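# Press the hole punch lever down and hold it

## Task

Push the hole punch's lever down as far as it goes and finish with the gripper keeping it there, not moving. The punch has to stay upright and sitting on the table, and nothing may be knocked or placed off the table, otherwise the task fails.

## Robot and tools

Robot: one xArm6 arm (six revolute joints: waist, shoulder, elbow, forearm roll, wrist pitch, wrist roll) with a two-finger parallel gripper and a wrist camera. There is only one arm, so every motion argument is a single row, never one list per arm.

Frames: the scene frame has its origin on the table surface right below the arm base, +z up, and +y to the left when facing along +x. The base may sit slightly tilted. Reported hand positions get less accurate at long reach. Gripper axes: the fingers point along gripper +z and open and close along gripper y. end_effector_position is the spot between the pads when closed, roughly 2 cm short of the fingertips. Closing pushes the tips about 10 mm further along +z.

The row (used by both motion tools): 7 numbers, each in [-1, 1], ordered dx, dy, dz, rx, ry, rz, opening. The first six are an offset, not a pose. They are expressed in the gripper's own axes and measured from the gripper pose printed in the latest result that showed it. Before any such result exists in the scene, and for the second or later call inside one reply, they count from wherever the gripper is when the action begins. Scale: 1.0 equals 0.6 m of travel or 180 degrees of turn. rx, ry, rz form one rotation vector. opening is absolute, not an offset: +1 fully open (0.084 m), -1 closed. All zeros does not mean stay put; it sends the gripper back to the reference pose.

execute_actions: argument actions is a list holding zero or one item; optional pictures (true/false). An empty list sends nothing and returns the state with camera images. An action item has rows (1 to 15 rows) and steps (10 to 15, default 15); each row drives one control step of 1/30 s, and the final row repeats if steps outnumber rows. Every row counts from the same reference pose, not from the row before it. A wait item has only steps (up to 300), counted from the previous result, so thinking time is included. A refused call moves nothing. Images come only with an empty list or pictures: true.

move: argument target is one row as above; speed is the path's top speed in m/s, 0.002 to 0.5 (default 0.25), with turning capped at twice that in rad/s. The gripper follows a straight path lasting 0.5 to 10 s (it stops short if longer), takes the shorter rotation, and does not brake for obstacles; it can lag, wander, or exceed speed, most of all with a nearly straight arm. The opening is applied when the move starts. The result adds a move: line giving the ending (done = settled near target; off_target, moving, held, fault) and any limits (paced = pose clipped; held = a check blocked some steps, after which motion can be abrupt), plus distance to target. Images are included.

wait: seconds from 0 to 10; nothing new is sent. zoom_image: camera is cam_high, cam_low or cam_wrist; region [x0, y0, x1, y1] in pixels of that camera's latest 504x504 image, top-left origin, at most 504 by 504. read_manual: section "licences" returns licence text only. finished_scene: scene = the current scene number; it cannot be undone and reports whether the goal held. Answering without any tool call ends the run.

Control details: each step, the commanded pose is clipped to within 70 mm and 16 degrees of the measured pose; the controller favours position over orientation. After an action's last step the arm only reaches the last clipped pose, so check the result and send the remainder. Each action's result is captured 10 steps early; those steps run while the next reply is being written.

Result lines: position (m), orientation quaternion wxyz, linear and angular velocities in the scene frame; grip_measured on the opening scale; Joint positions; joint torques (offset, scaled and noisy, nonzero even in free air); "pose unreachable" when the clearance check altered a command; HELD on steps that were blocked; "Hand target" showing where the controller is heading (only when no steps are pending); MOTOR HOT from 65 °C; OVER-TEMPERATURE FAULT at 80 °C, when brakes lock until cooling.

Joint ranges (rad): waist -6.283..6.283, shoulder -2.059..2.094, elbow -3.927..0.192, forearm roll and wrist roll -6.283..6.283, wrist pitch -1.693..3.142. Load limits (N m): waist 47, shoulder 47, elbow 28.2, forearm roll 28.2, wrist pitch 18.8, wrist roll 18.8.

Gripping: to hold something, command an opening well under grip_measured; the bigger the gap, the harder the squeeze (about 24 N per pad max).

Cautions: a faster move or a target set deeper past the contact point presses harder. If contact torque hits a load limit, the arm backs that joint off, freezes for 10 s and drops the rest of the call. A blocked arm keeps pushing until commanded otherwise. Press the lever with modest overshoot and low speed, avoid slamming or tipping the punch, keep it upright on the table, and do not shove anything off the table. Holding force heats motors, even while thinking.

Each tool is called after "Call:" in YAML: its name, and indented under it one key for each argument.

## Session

Call:
execute_actions:
  actions: []

Scene clock: 0.00 s of 4600.00 s.
end_effector_position=(-0.0139, +0.2908, +0.2576) grip_measured=+1.00 end_effector_quat_wxyz=(-0.001, -0.518, +0.855, +0.027) end_effector_velocity=(-0.000, +0.000, +0.000) end_effector_angular_velocity=(-0.001, +0.001, +0.000)
Joint positions: [ 2.8   -0.765 -0.42  -0.646  1.662 -1.178  0.084]
Joint velocities: [-0.    -0.    -0.001  0.001 -0.    -0.001 -0.   ]
Joint torques (N m, as the arm reports them, + toward a larger angle): no reading
Motor temperatures (°C, as the motors report them): [33 29 32 28 33 33]
Hand target: -0.014, +0.291, +0.258; -0.001, -0.518, +0.855, +0.027
camera_calibration (this result's frames):
cam_wrist: T_world_to_cam=[[-0.882618, 0.467078, 0.0531425, -0.131335], [0.468936, 0.882724, 0.0299366, -0.189293], [-0.0329275, 0.0513431, -0.998138, 0.371515], [0, 0, 0, 1]] pos_world=[-0.0149189, 0.209362, 0.383469]

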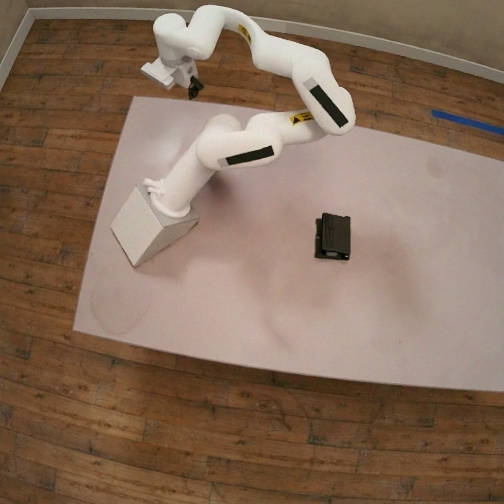

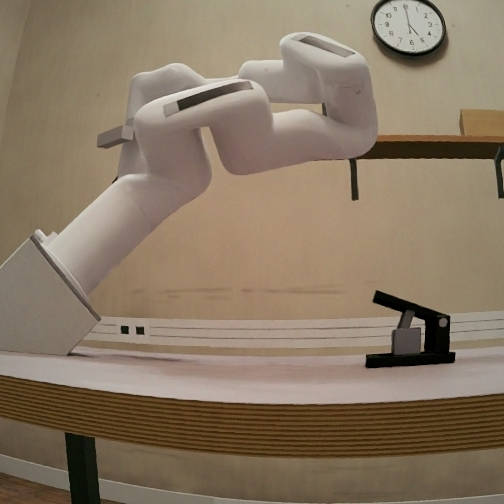

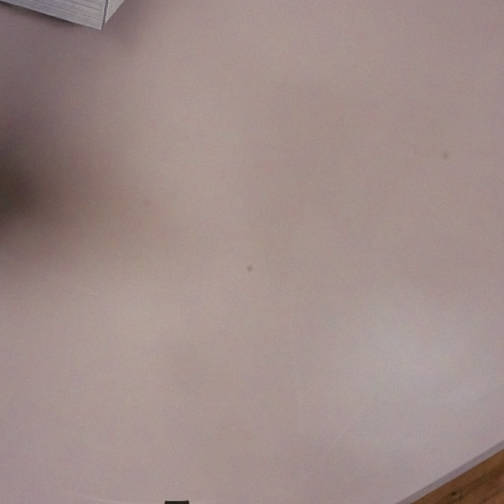

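Call:
zoom_image:
  camera: "cam_high"
  region: [280, 190, 400, 300]

Call:
zoom_image:
  camera: "cam_low"
  region: [340, 270, 494, 390]

Region (280, 190, 400, 300) of cam_high's 504x504 image, scaled by 4.200, with more detail than that image has; it fills the top 462 rows of this view, and the rest is white.

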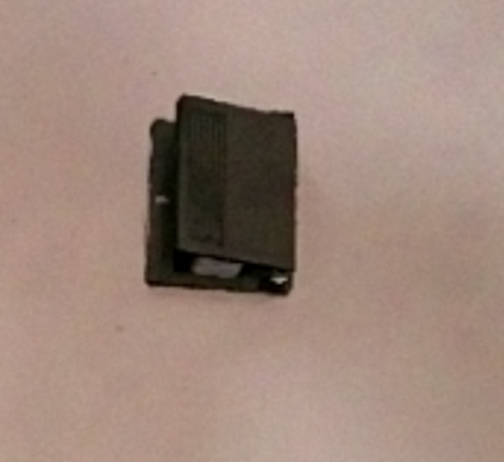

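Region (340, 270, 494, 390) of cam_low's 504x504 image, scaled by 3.273, with more detail than that image has; it fills the top 393 rows of this view, and the rest is white.

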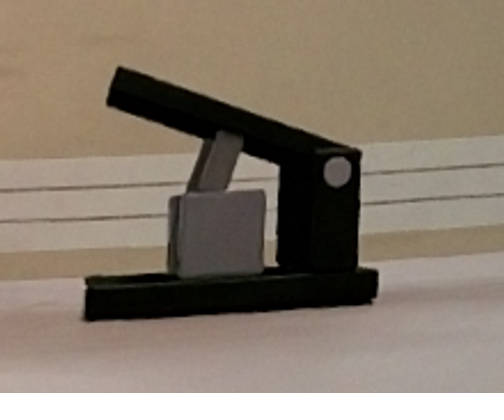

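Call:
move:
  target: [0.2308, -0.0134, -0.2212, -0.194, -0.0558, -0.1989, -1]
  speed: 0.5

Call:
move:
  target: [0.2308, -0.0134, -0.2212, -0.194, -0.0558, -0.1989, -1]
  speed: 0.5

Call:
move:
  target: [0.2308, -0.0134, -0.2212, -0.194, -0.0558, -0.1989, -1]
  speed: 0.5

Scene clock: 22.97 s of 4600.00 s.
end_effector_position=(-0.0667, +0.1584, +0.3862) grip_measured=-1.00 end_effector_quat_wxyz=(+0.073, +0.723, -0.607, -0.320) end_effector_velocity=(-0.001, -0.001, +0.001) end_effector_angular_velocity=(+0.003, +0.003, +0.004)
Joint positions: [ 3.689 -0.76  -0.422 -0.646  1.661 -1.176  0.   ]
Joint velocities: [ 0.003  0.002 -0.    -0.001 -0.003 -0.     0.   ]
Joint torques (N m, as the arm reports them, + toward a larger angle): [-0.41  9.86 -9.57 -0.32 -1.45  0.57]
Motor temperatures (°C, as the motors report them): [33 29 33 28 33 33]
Hand target: -0.067, +0.158, +0.386; +0.073, +0.724, -0.607, -0.320
Off the commanded pose: 0.000 m, 0 deg.
Kept back: nothing.
After step 90, 18.53 s passed at rest.
move: done
camera_calibration (this result's frames):
cam_wrist: T_world_to_cam=[[-0.829006, -0.246763, 0.501853, -0.179564], [-0.0489764, 0.925972, 0.374401, -0.225863], [-0.557091, 0.285802, -0.779723, 0.348416], [0, 0, 0, 1]] pos_world=[0.0341777, 0.0652555, 0.446346]

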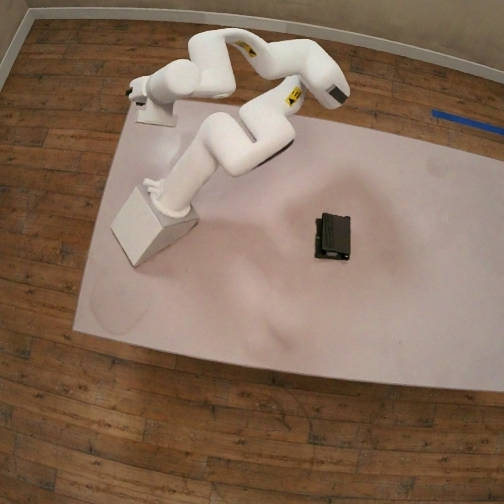

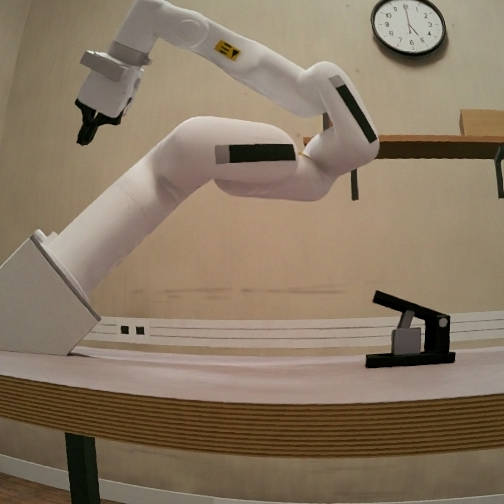

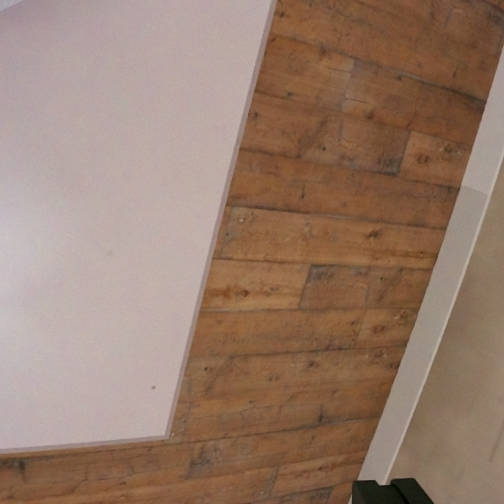

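Scene clock: 24.40 s of 4600.00 s.
end_effector_position=(+0.0213, -0.0053, +0.4343) grip_measured=-1.00 end_effector_quat_wxyz=(+0.131, +0.788, -0.242, -0.551) end_effector_velocity=(+0.001, -0.002, +0.000) end_effector_angular_velocity=(+0.004, +0.002, +0.006)
Joint positions: [ 4.576 -0.756 -0.423 -0.648  1.658 -1.178  0.   ]
Joint velocities: [ 0.003  0.002 -0.001 -0.001 -0.004 -0.003  0.   ]
Joint torques (N m, as the arm reports them, + toward a larger angle): [-1.16  4.39 -8.69 -1.45 -0.39  0.68]
Motor temperatures (°C, as the motors report them): [33 29 33 28 33 33]
Hand target: +0.021, -0.006, +0.434; +0.131, +0.788, -0.241, -0.551
Off the commanded pose: 0.000 m, 0 deg.
Kept back: nothing.
move: done
camera_calibration (this result's frames):
cam_wrist: T_world_to_cam=[[-0.23326, -0.845439, 0.480441, -0.177714], [-0.269528, 0.530923, 0.803415, -0.271733], [-0.934315, 0.0579126, -0.351713, 0.302703], [0, 0, 0, 1]] pos_world=[0.168127, -0.0235071, 0.410159]

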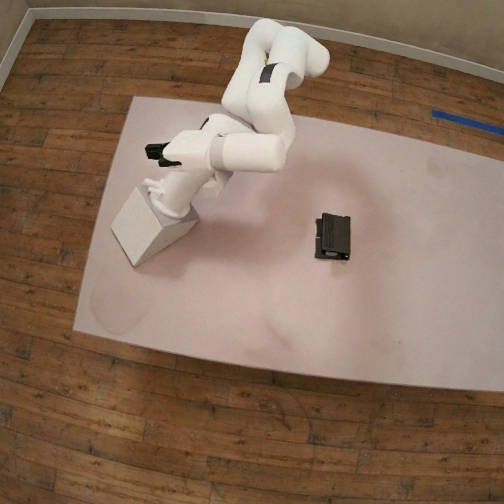

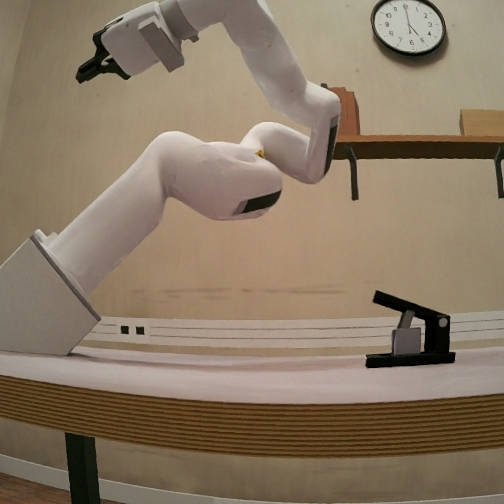

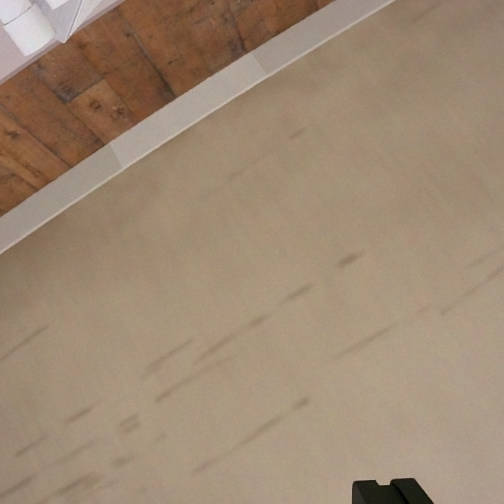

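Scene clock: 25.83 s of 4600.00 s.
end_effector_position=(+0.1850, -0.0791, +0.3664) grip_measured=-1.00 end_effector_quat_wxyz=(+0.163, +0.699, +0.171, -0.675) end_effector_velocity=(+0.001, -0.001, -0.000) end_effector_angular_velocity=(+0.003, +0.002, +0.005)
Joint positions: [ 5.461 -0.756 -0.422 -0.649  1.656 -1.181  0.   ]
Joint velocities: [ 0.003  0.001 -0.001 -0.001 -0.003 -0.001  0.   ]
Joint torques (N m, as the arm reports them, + toward a larger angle): [-2.12 -6.62 -6.99 -1.08  1.18  0.52]
Motor temperatures (°C, as the motors report them): [33 29 33 28 33 33]
Hand target: +0.185, -0.079, +0.366; +0.163, +0.699, +0.171, -0.675
Off the commanded pose: 0.000 m, 0 deg.
Kept back: nothing.
move: done
camera_calibration (this result's frames):
cam_wrist: T_world_to_cam=[[0.463777, -0.885939, 0.00474816, -0.127159], [-0.0295144, -0.0100935, 0.999513, -0.292933], [-0.88546, -0.463691, -0.0308292, 0.268179], [0, 0, 0, 1]] pos_world=[0.28779, 0.00874074, 0.301662]

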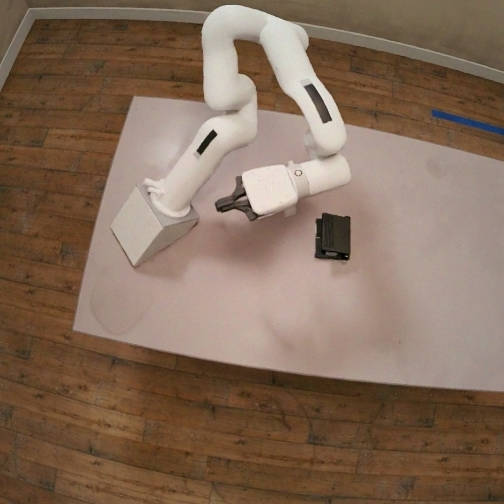

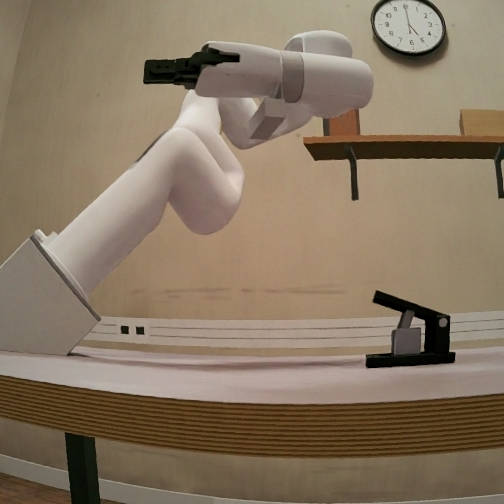

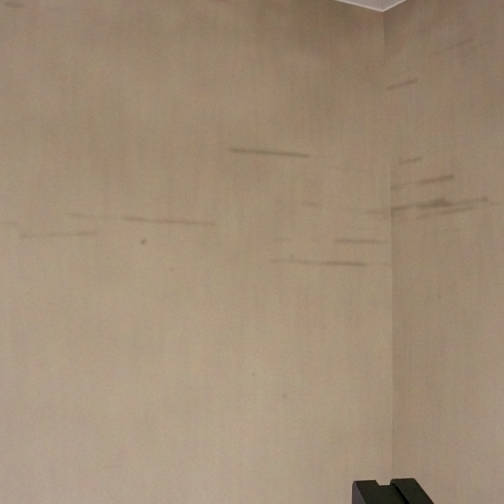

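Call:
move:
  target: [0.3103, 0.1032, -0.4635, 0.0944, 0.4821, 0.0992, -1]
  speed: 0.45

Scene clock: 30.40 s of 4600.00 s.
end_effector_position=(+0.4662, -0.0033, +0.1901) grip_measured=-1.00 end_effector_quat_wxyz=(+0.000, +0.999, +0.045, -0.000) end_effector_velocity=(-0.000, -0.000, -0.001) end_effector_angular_velocity=(+0.001, -0.001, -0.001)
Joint positions: [ 5.355 -0.53  -0.669  0.827  1.27  -1.131  0.   ]
Joint velocities: [ 0.001  0.001  0.003  0.003 -0.003 -0.001  0.   ]
Joint torques (N m, as the arm reports them, + toward a larger angle): [-4.38 -9.26 -8.01  0.54 -1.23  0.71]
Motor temperatures (°C, as the motors report them): [33 29 33 28 33 33]
Hand target: +0.466, -0.003, +0.190; +0.000, +0.999, +0.045, +0.000
Off the commanded pose: 0.000 m, 0 deg.
Kept back: nothing.
move: done
camera_calibration (this result's frames):
cam_wrist: T_world_to_cam=[[0.082366, -0.99658, 0.00665686, -0.0124521], [-0.996594, -0.0823364, 0.00461332, 0.532065], [-0.00404944, -0.00701416, -0.999967, 0.3217], [0, 0, 0, 1]] pos_world=[0.532582, 0.0336552, 0.319317]

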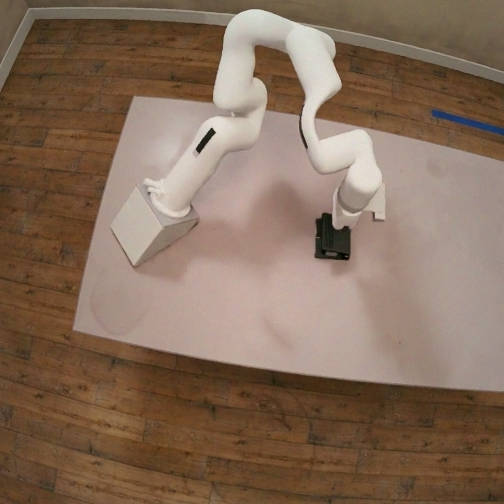

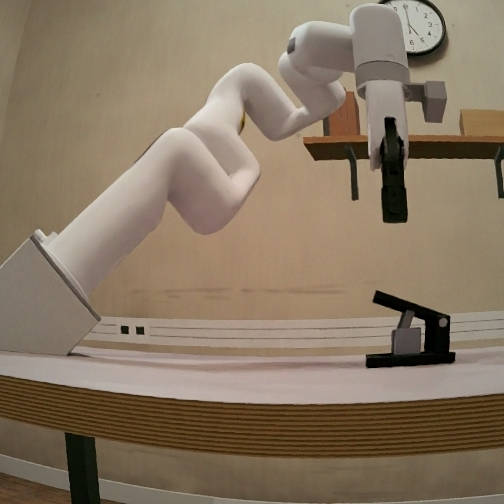

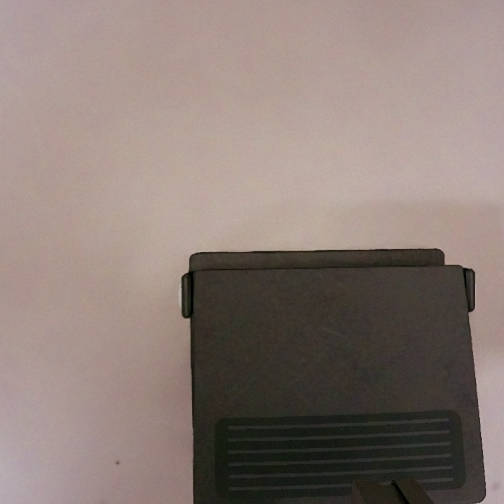

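Call:
move:
  target: [0.004, 0, 0.12, 0, 0, 0, -1]
  speed: 0.12

Call:
move:
  target: [-0.004, 0, 0.06, 0, 0, 0, -1]
  speed: 0.03

Scene clock: 34.10 s of 4600.00 s.
end_effector_position=(+0.4689, -0.0032, +0.1182) grip_measured=-1.00 end_effector_quat_wxyz=(+0.000, +0.999, +0.045, +0.000) end_effector_velocity=(-0.000, -0.000, -0.001) end_effector_angular_velocity=(+0.001, +0.001, -0.002)
Joint positions: [ 5.558 -0.445 -0.589  0.922  1.024 -1.142  0.   ]
Joint velocities: [ 0.002  0.002  0.001  0.002 -0.002  0.     0.   ]
Joint torques (N m, as the arm reports them, + toward a larger angle): [ -4.35 -13.57  -7.4    0.51  -0.83   0.38]
Motor temperatures (°C, as the motors report them): [33 29 33 28 33 33]
Hand target: +0.469, -0.003, +0.118; +0.000, +0.999, +0.045, +0.000
Off the commanded pose: 0.000 m, 0 deg.
Kept back: nothing.
move: done
camera_calibration (this result's frames):
cam_wrist: T_world_to_cam=[[0.082524, -0.996565, 0.00688013, -0.012168], [-0.996584, -0.0824985, 0.00391019, 0.535184], [-0.00332916, -0.00717931, -0.999969, 0.249522], [0, 0, 0, 1]] pos_world=[0.53519, 0.0338171, 0.247505]

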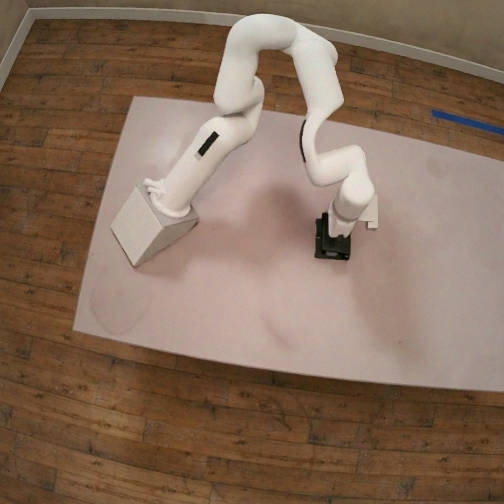

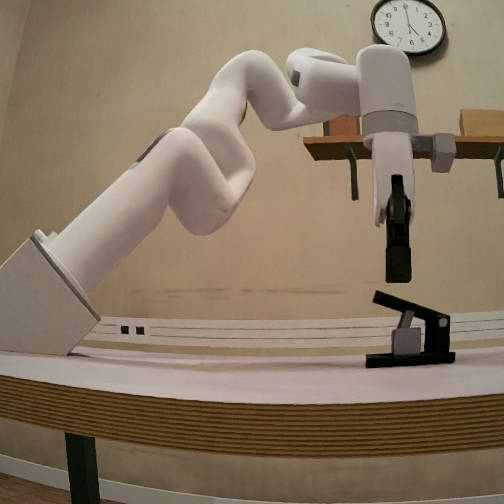

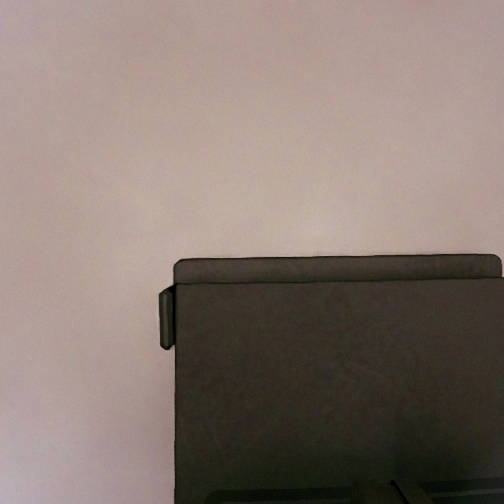

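Scene clock: 35.60 s of 4600.00 s.
end_effector_position=(+0.4663, -0.0036, +0.0822) grip_measured=-1.00 end_effector_quat_wxyz=(+0.000, +0.999, +0.045, +0.000) end_effector_velocity=(-0.001, +0.000, -0.002) end_effector_angular_velocity=(+0.002, +0.002, -0.000)
Joint positions: [ 5.652 -0.38  -0.563  0.992  0.908 -1.175  0.   ]
Joint velocities: [ 0.003  0.003  0.     0.002 -0.001 -0.002  0.   ]
Joint torques (N m, as the arm reports them, + toward a larger angle): [ -1.56 -11.23  -5.27   1.4   -0.14   0.12]
Motor temperatures (°C, as the motors report them): [33 29 33 28 33 33]
Hand target: +0.467, -0.003, +0.082; +0.000, +0.999, +0.045, +0.000
Off the commanded pose: 0.000 m, 0 deg.
Kept back: nothing.
move: done
camera_calibration (this result's frames):
cam_wrist: T_world_to_cam=[[0.0820922, -0.9966, 0.0069674, -0.0119308], [-0.996618, -0.0820644, 0.00418566, 0.532678], [-0.00359965, -0.00728745, -0.999967, 0.213587], [0, 0, 0, 1]] pos_world=[0.532625, 0.0333802, 0.211433]

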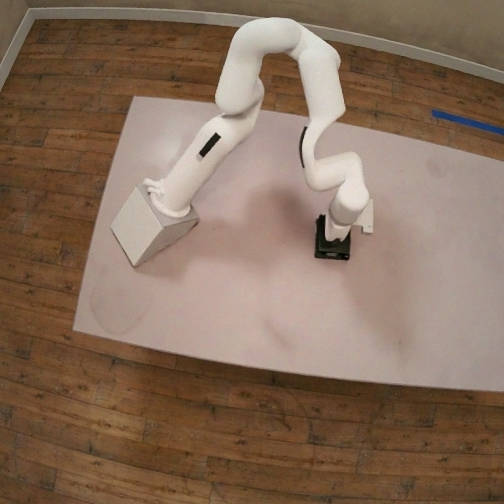

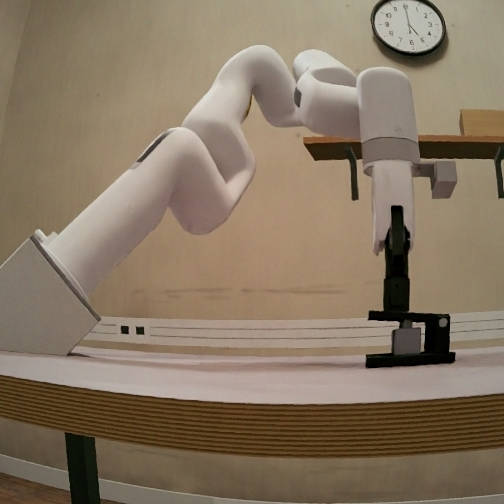

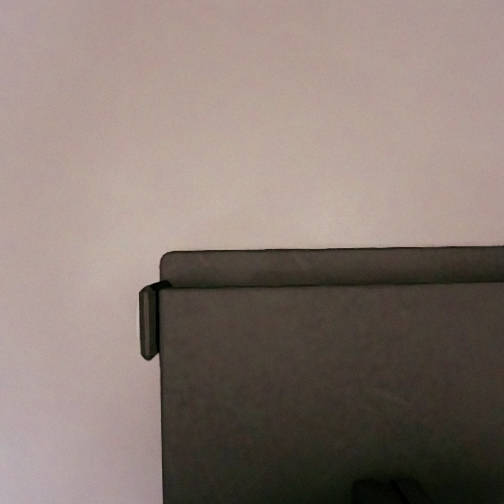

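Call:
move:
  target: [0, 0, 0.015, 0, 0, 0, -1]
  speed: 0.012

Scene clock: 36.83 s of 4600.00 s.
end_effector_position=(+0.4685, -0.0040, +0.0756) grip_measured=-1.00 end_effector_quat_wxyz=(+0.002, +0.999, +0.046, +0.003) end_effector_velocity=(-0.002, +0.000, -0.002) end_effector_angular_velocity=(+0.003, +0.002, -0.002)
Joint positions: [ 5.672 -0.364 -0.564  1.012  0.88  -1.185  0.   ]
Joint velocities: [ 0.004  0.003  0.003  0.004 -0.002 -0.002  0.   ]
Joint torques (N m, as the arm reports them, + toward a larger angle): [ 6.3   6.35 -1.09  2.65  0.    0.29]
Motor temperatures (°C, as the motors report them): [33 29 33 28 33 33]
Hand target: +0.466, -0.004, +0.073; +0.000, +0.999, +0.045, +0.000
Off the commanded pose: 0.003 m, 0 deg.
Kept back: nothing.
move: done
camera_calibration (this result's frames):
cam_wrist: T_world_to_cam=[[0.0847377, -0.996341, 0.0111381, -0.0140236], [-0.996401, -0.0847575, -0.00131097, 0.535255], [0.00225021, -0.0109869, -0.999937, 0.204253], [0, 0, 0, 1]] pos_world=[0.534058, 0.0336387, 0.205098]

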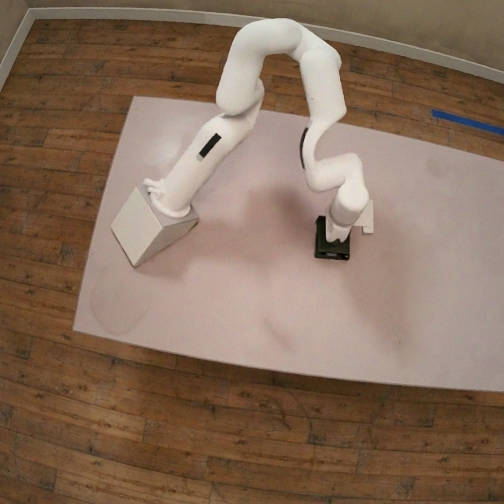

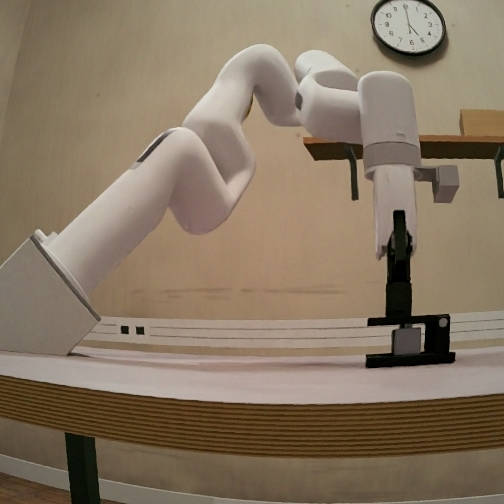

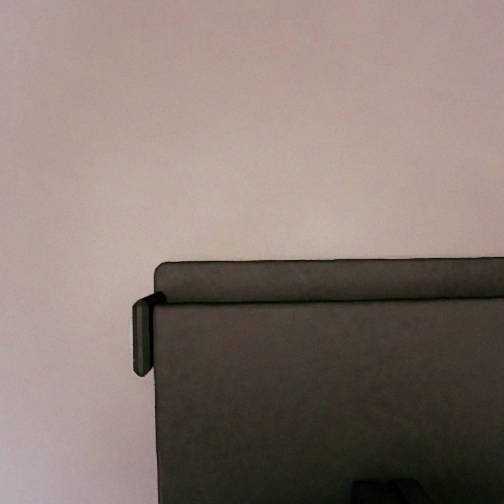

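Call:
wait:
  seconds: 1

Call:
zoom_image:
  camera: "cam_low"
  region: [350, 290, 484, 380]

Scene clock: 38.03 s of 4600.00 s.
end_effector_position=(+0.4678, -0.0038, +0.0752) grip_measured=-1.00 end_effector_quat_wxyz=(+0.002, +0.999, +0.045, +0.003) end_effector_velocity=(-0.001, +0.000, -0.000) end_effector_angular_velocity=(+0.001, +0.002, +0.002)
Joint positions: [ 5.673 -0.365 -0.562  1.013  0.88  -1.186  0.   ]
Joint velocities: [-0.     0.     0.001 -0.001  0.001 -0.002  0.   ]
Joint torques (N m, as the arm reports them, + toward a larger angle): [ 6.64 10.52  2.65  2.44  2.13  0.66]
Motor temperatures (°C, as the motors report them): [33 29 33 28 33 33]
Hand target: +0.466, -0.004, +0.073; +0.000, +0.999, +0.045, +0.000
Off the commanded pose: 0.003 m, 0 deg.
Kept back: nothing.
Steps of this call (steps 1 to 36: nothing new was sent). Readings (end_effector_position):
1: (+0.4685, -0.0040, +0.0755)
2: (+0.4685, -0.0040, +0.0755)
4: (+0.4684, -0.0039, +0.0754)
8: (+0.4683, -0.0039, +0.0753)
36: the state above
camera_calibration (this result's frames):
cam_wrist: T_world_to_cam=[[0.0834789, -0.996457, 0.0102588, -0.0131214], [-0.996508, -0.0834932, -0.000981707, 0.534602], [0.00183477, -0.010141, -0.999947, 0.204063], [0, 0, 0, 1]] pos_world=[0.533456, 0.0336302, 0.204711]

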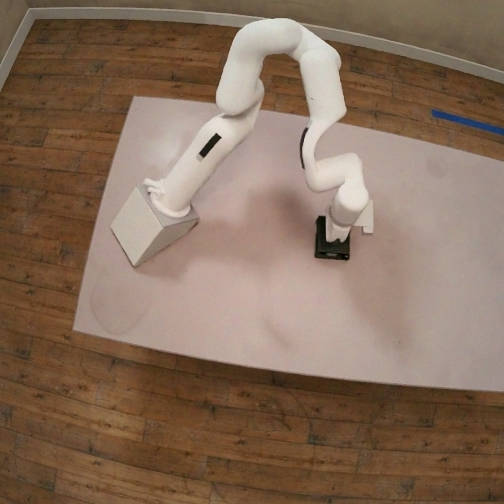

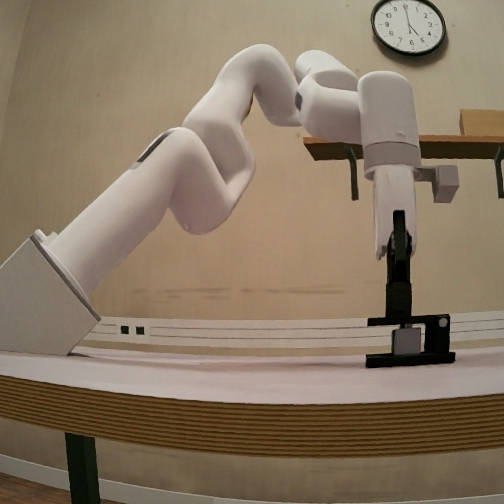

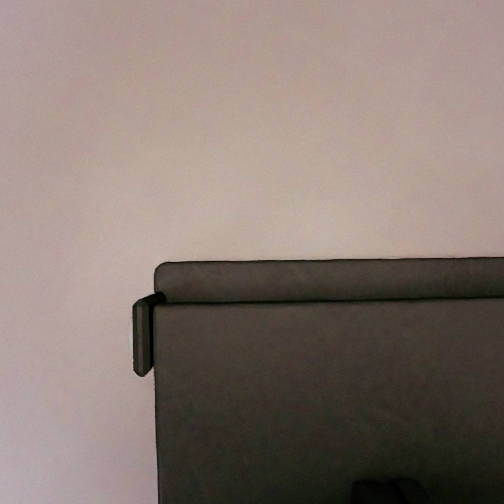

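Region (350, 290, 484, 380) of cam_low's 504x504 image, scaled by 3.761, with more detail than that image has; it fills the top 339 rows of this view, and the rest is white.

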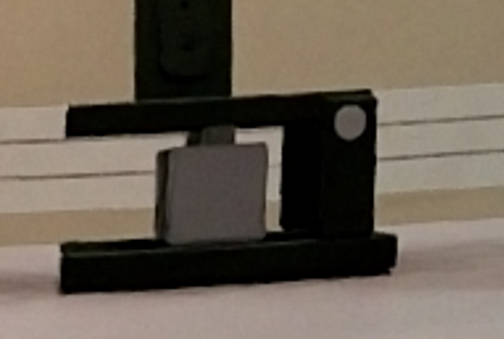

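Call:
wait:
  seconds: 1

Scene clock: 39.20 s of 4600.00 s.
end_effector_position=(+0.4678, -0.0038, +0.0752) grip_measured=-1.00 end_effector_quat_wxyz=(+0.002, +0.999, +0.045, +0.003) end_effector_velocity=(+0.001, -0.000, +0.000) end_effector_angular_velocity=(-0.001, -0.001, +0.001)
Joint positions: [ 5.672 -0.365 -0.562  1.013  0.881 -1.186  0.   ]
Joint velocities: [ 0.    -0.    -0.002 -0.    -0.001  0.     0.   ]
Joint torques (N m, as the arm reports them, + toward a larger angle): [ 6.9  10.46  2.86  2.46  2.11  0.6 ]
Motor temperatures (°C, as the motors report them): [33 29 33 28 33 33]
Hand target: +0.466, -0.004, +0.073; +0.000, +0.999, +0.045, +0.000
Off the commanded pose: 0.003 m, 0 deg.
Kept back: nothing.
Steps of this call (steps 1 to 35: nothing new was sent). Readings (end_effector_position):
1: (+0.4678, -0.0038, +0.0752)
2: (+0.4678, -0.0038, +0.0752)
4: (+0.4678, -0.0038, +0.0752)
8: (+0.4678, -0.0038, +0.0752)
35: the state above
camera_calibration (this result's frames):
cam_wrist: T_world_to_cam=[[0.083503, -0.996457, 0.00999248, -0.0130981], [-0.996506, -0.0835148, -0.000774553, 0.534578], [0.00160633, -0.00989289, -0.99995, 0.20417], [0, 0, 0, 1]] pos_world=[0.533476, 0.0336133, 0.204705]

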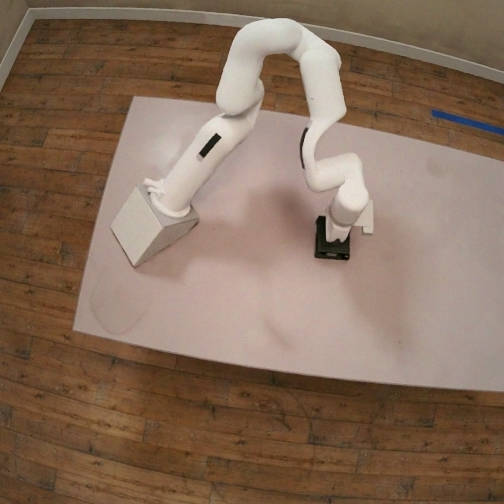

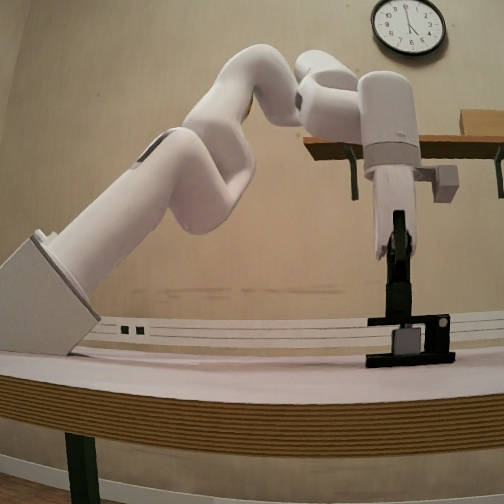

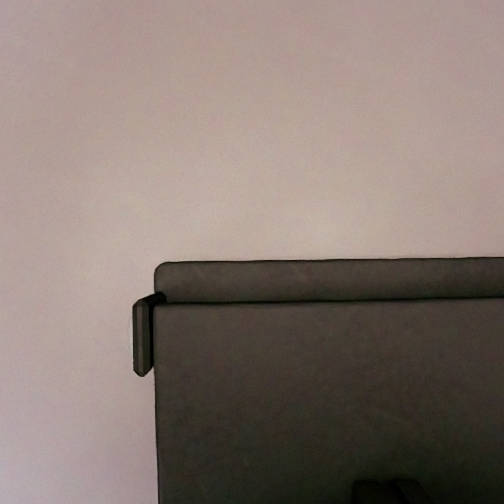

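The gripper has stopped moving at the same height where the lever bottomed out in scene 1, so the lever is fully down and held.

Call:
finished_scene:
  scene: 2

The scene is finished: the task was done.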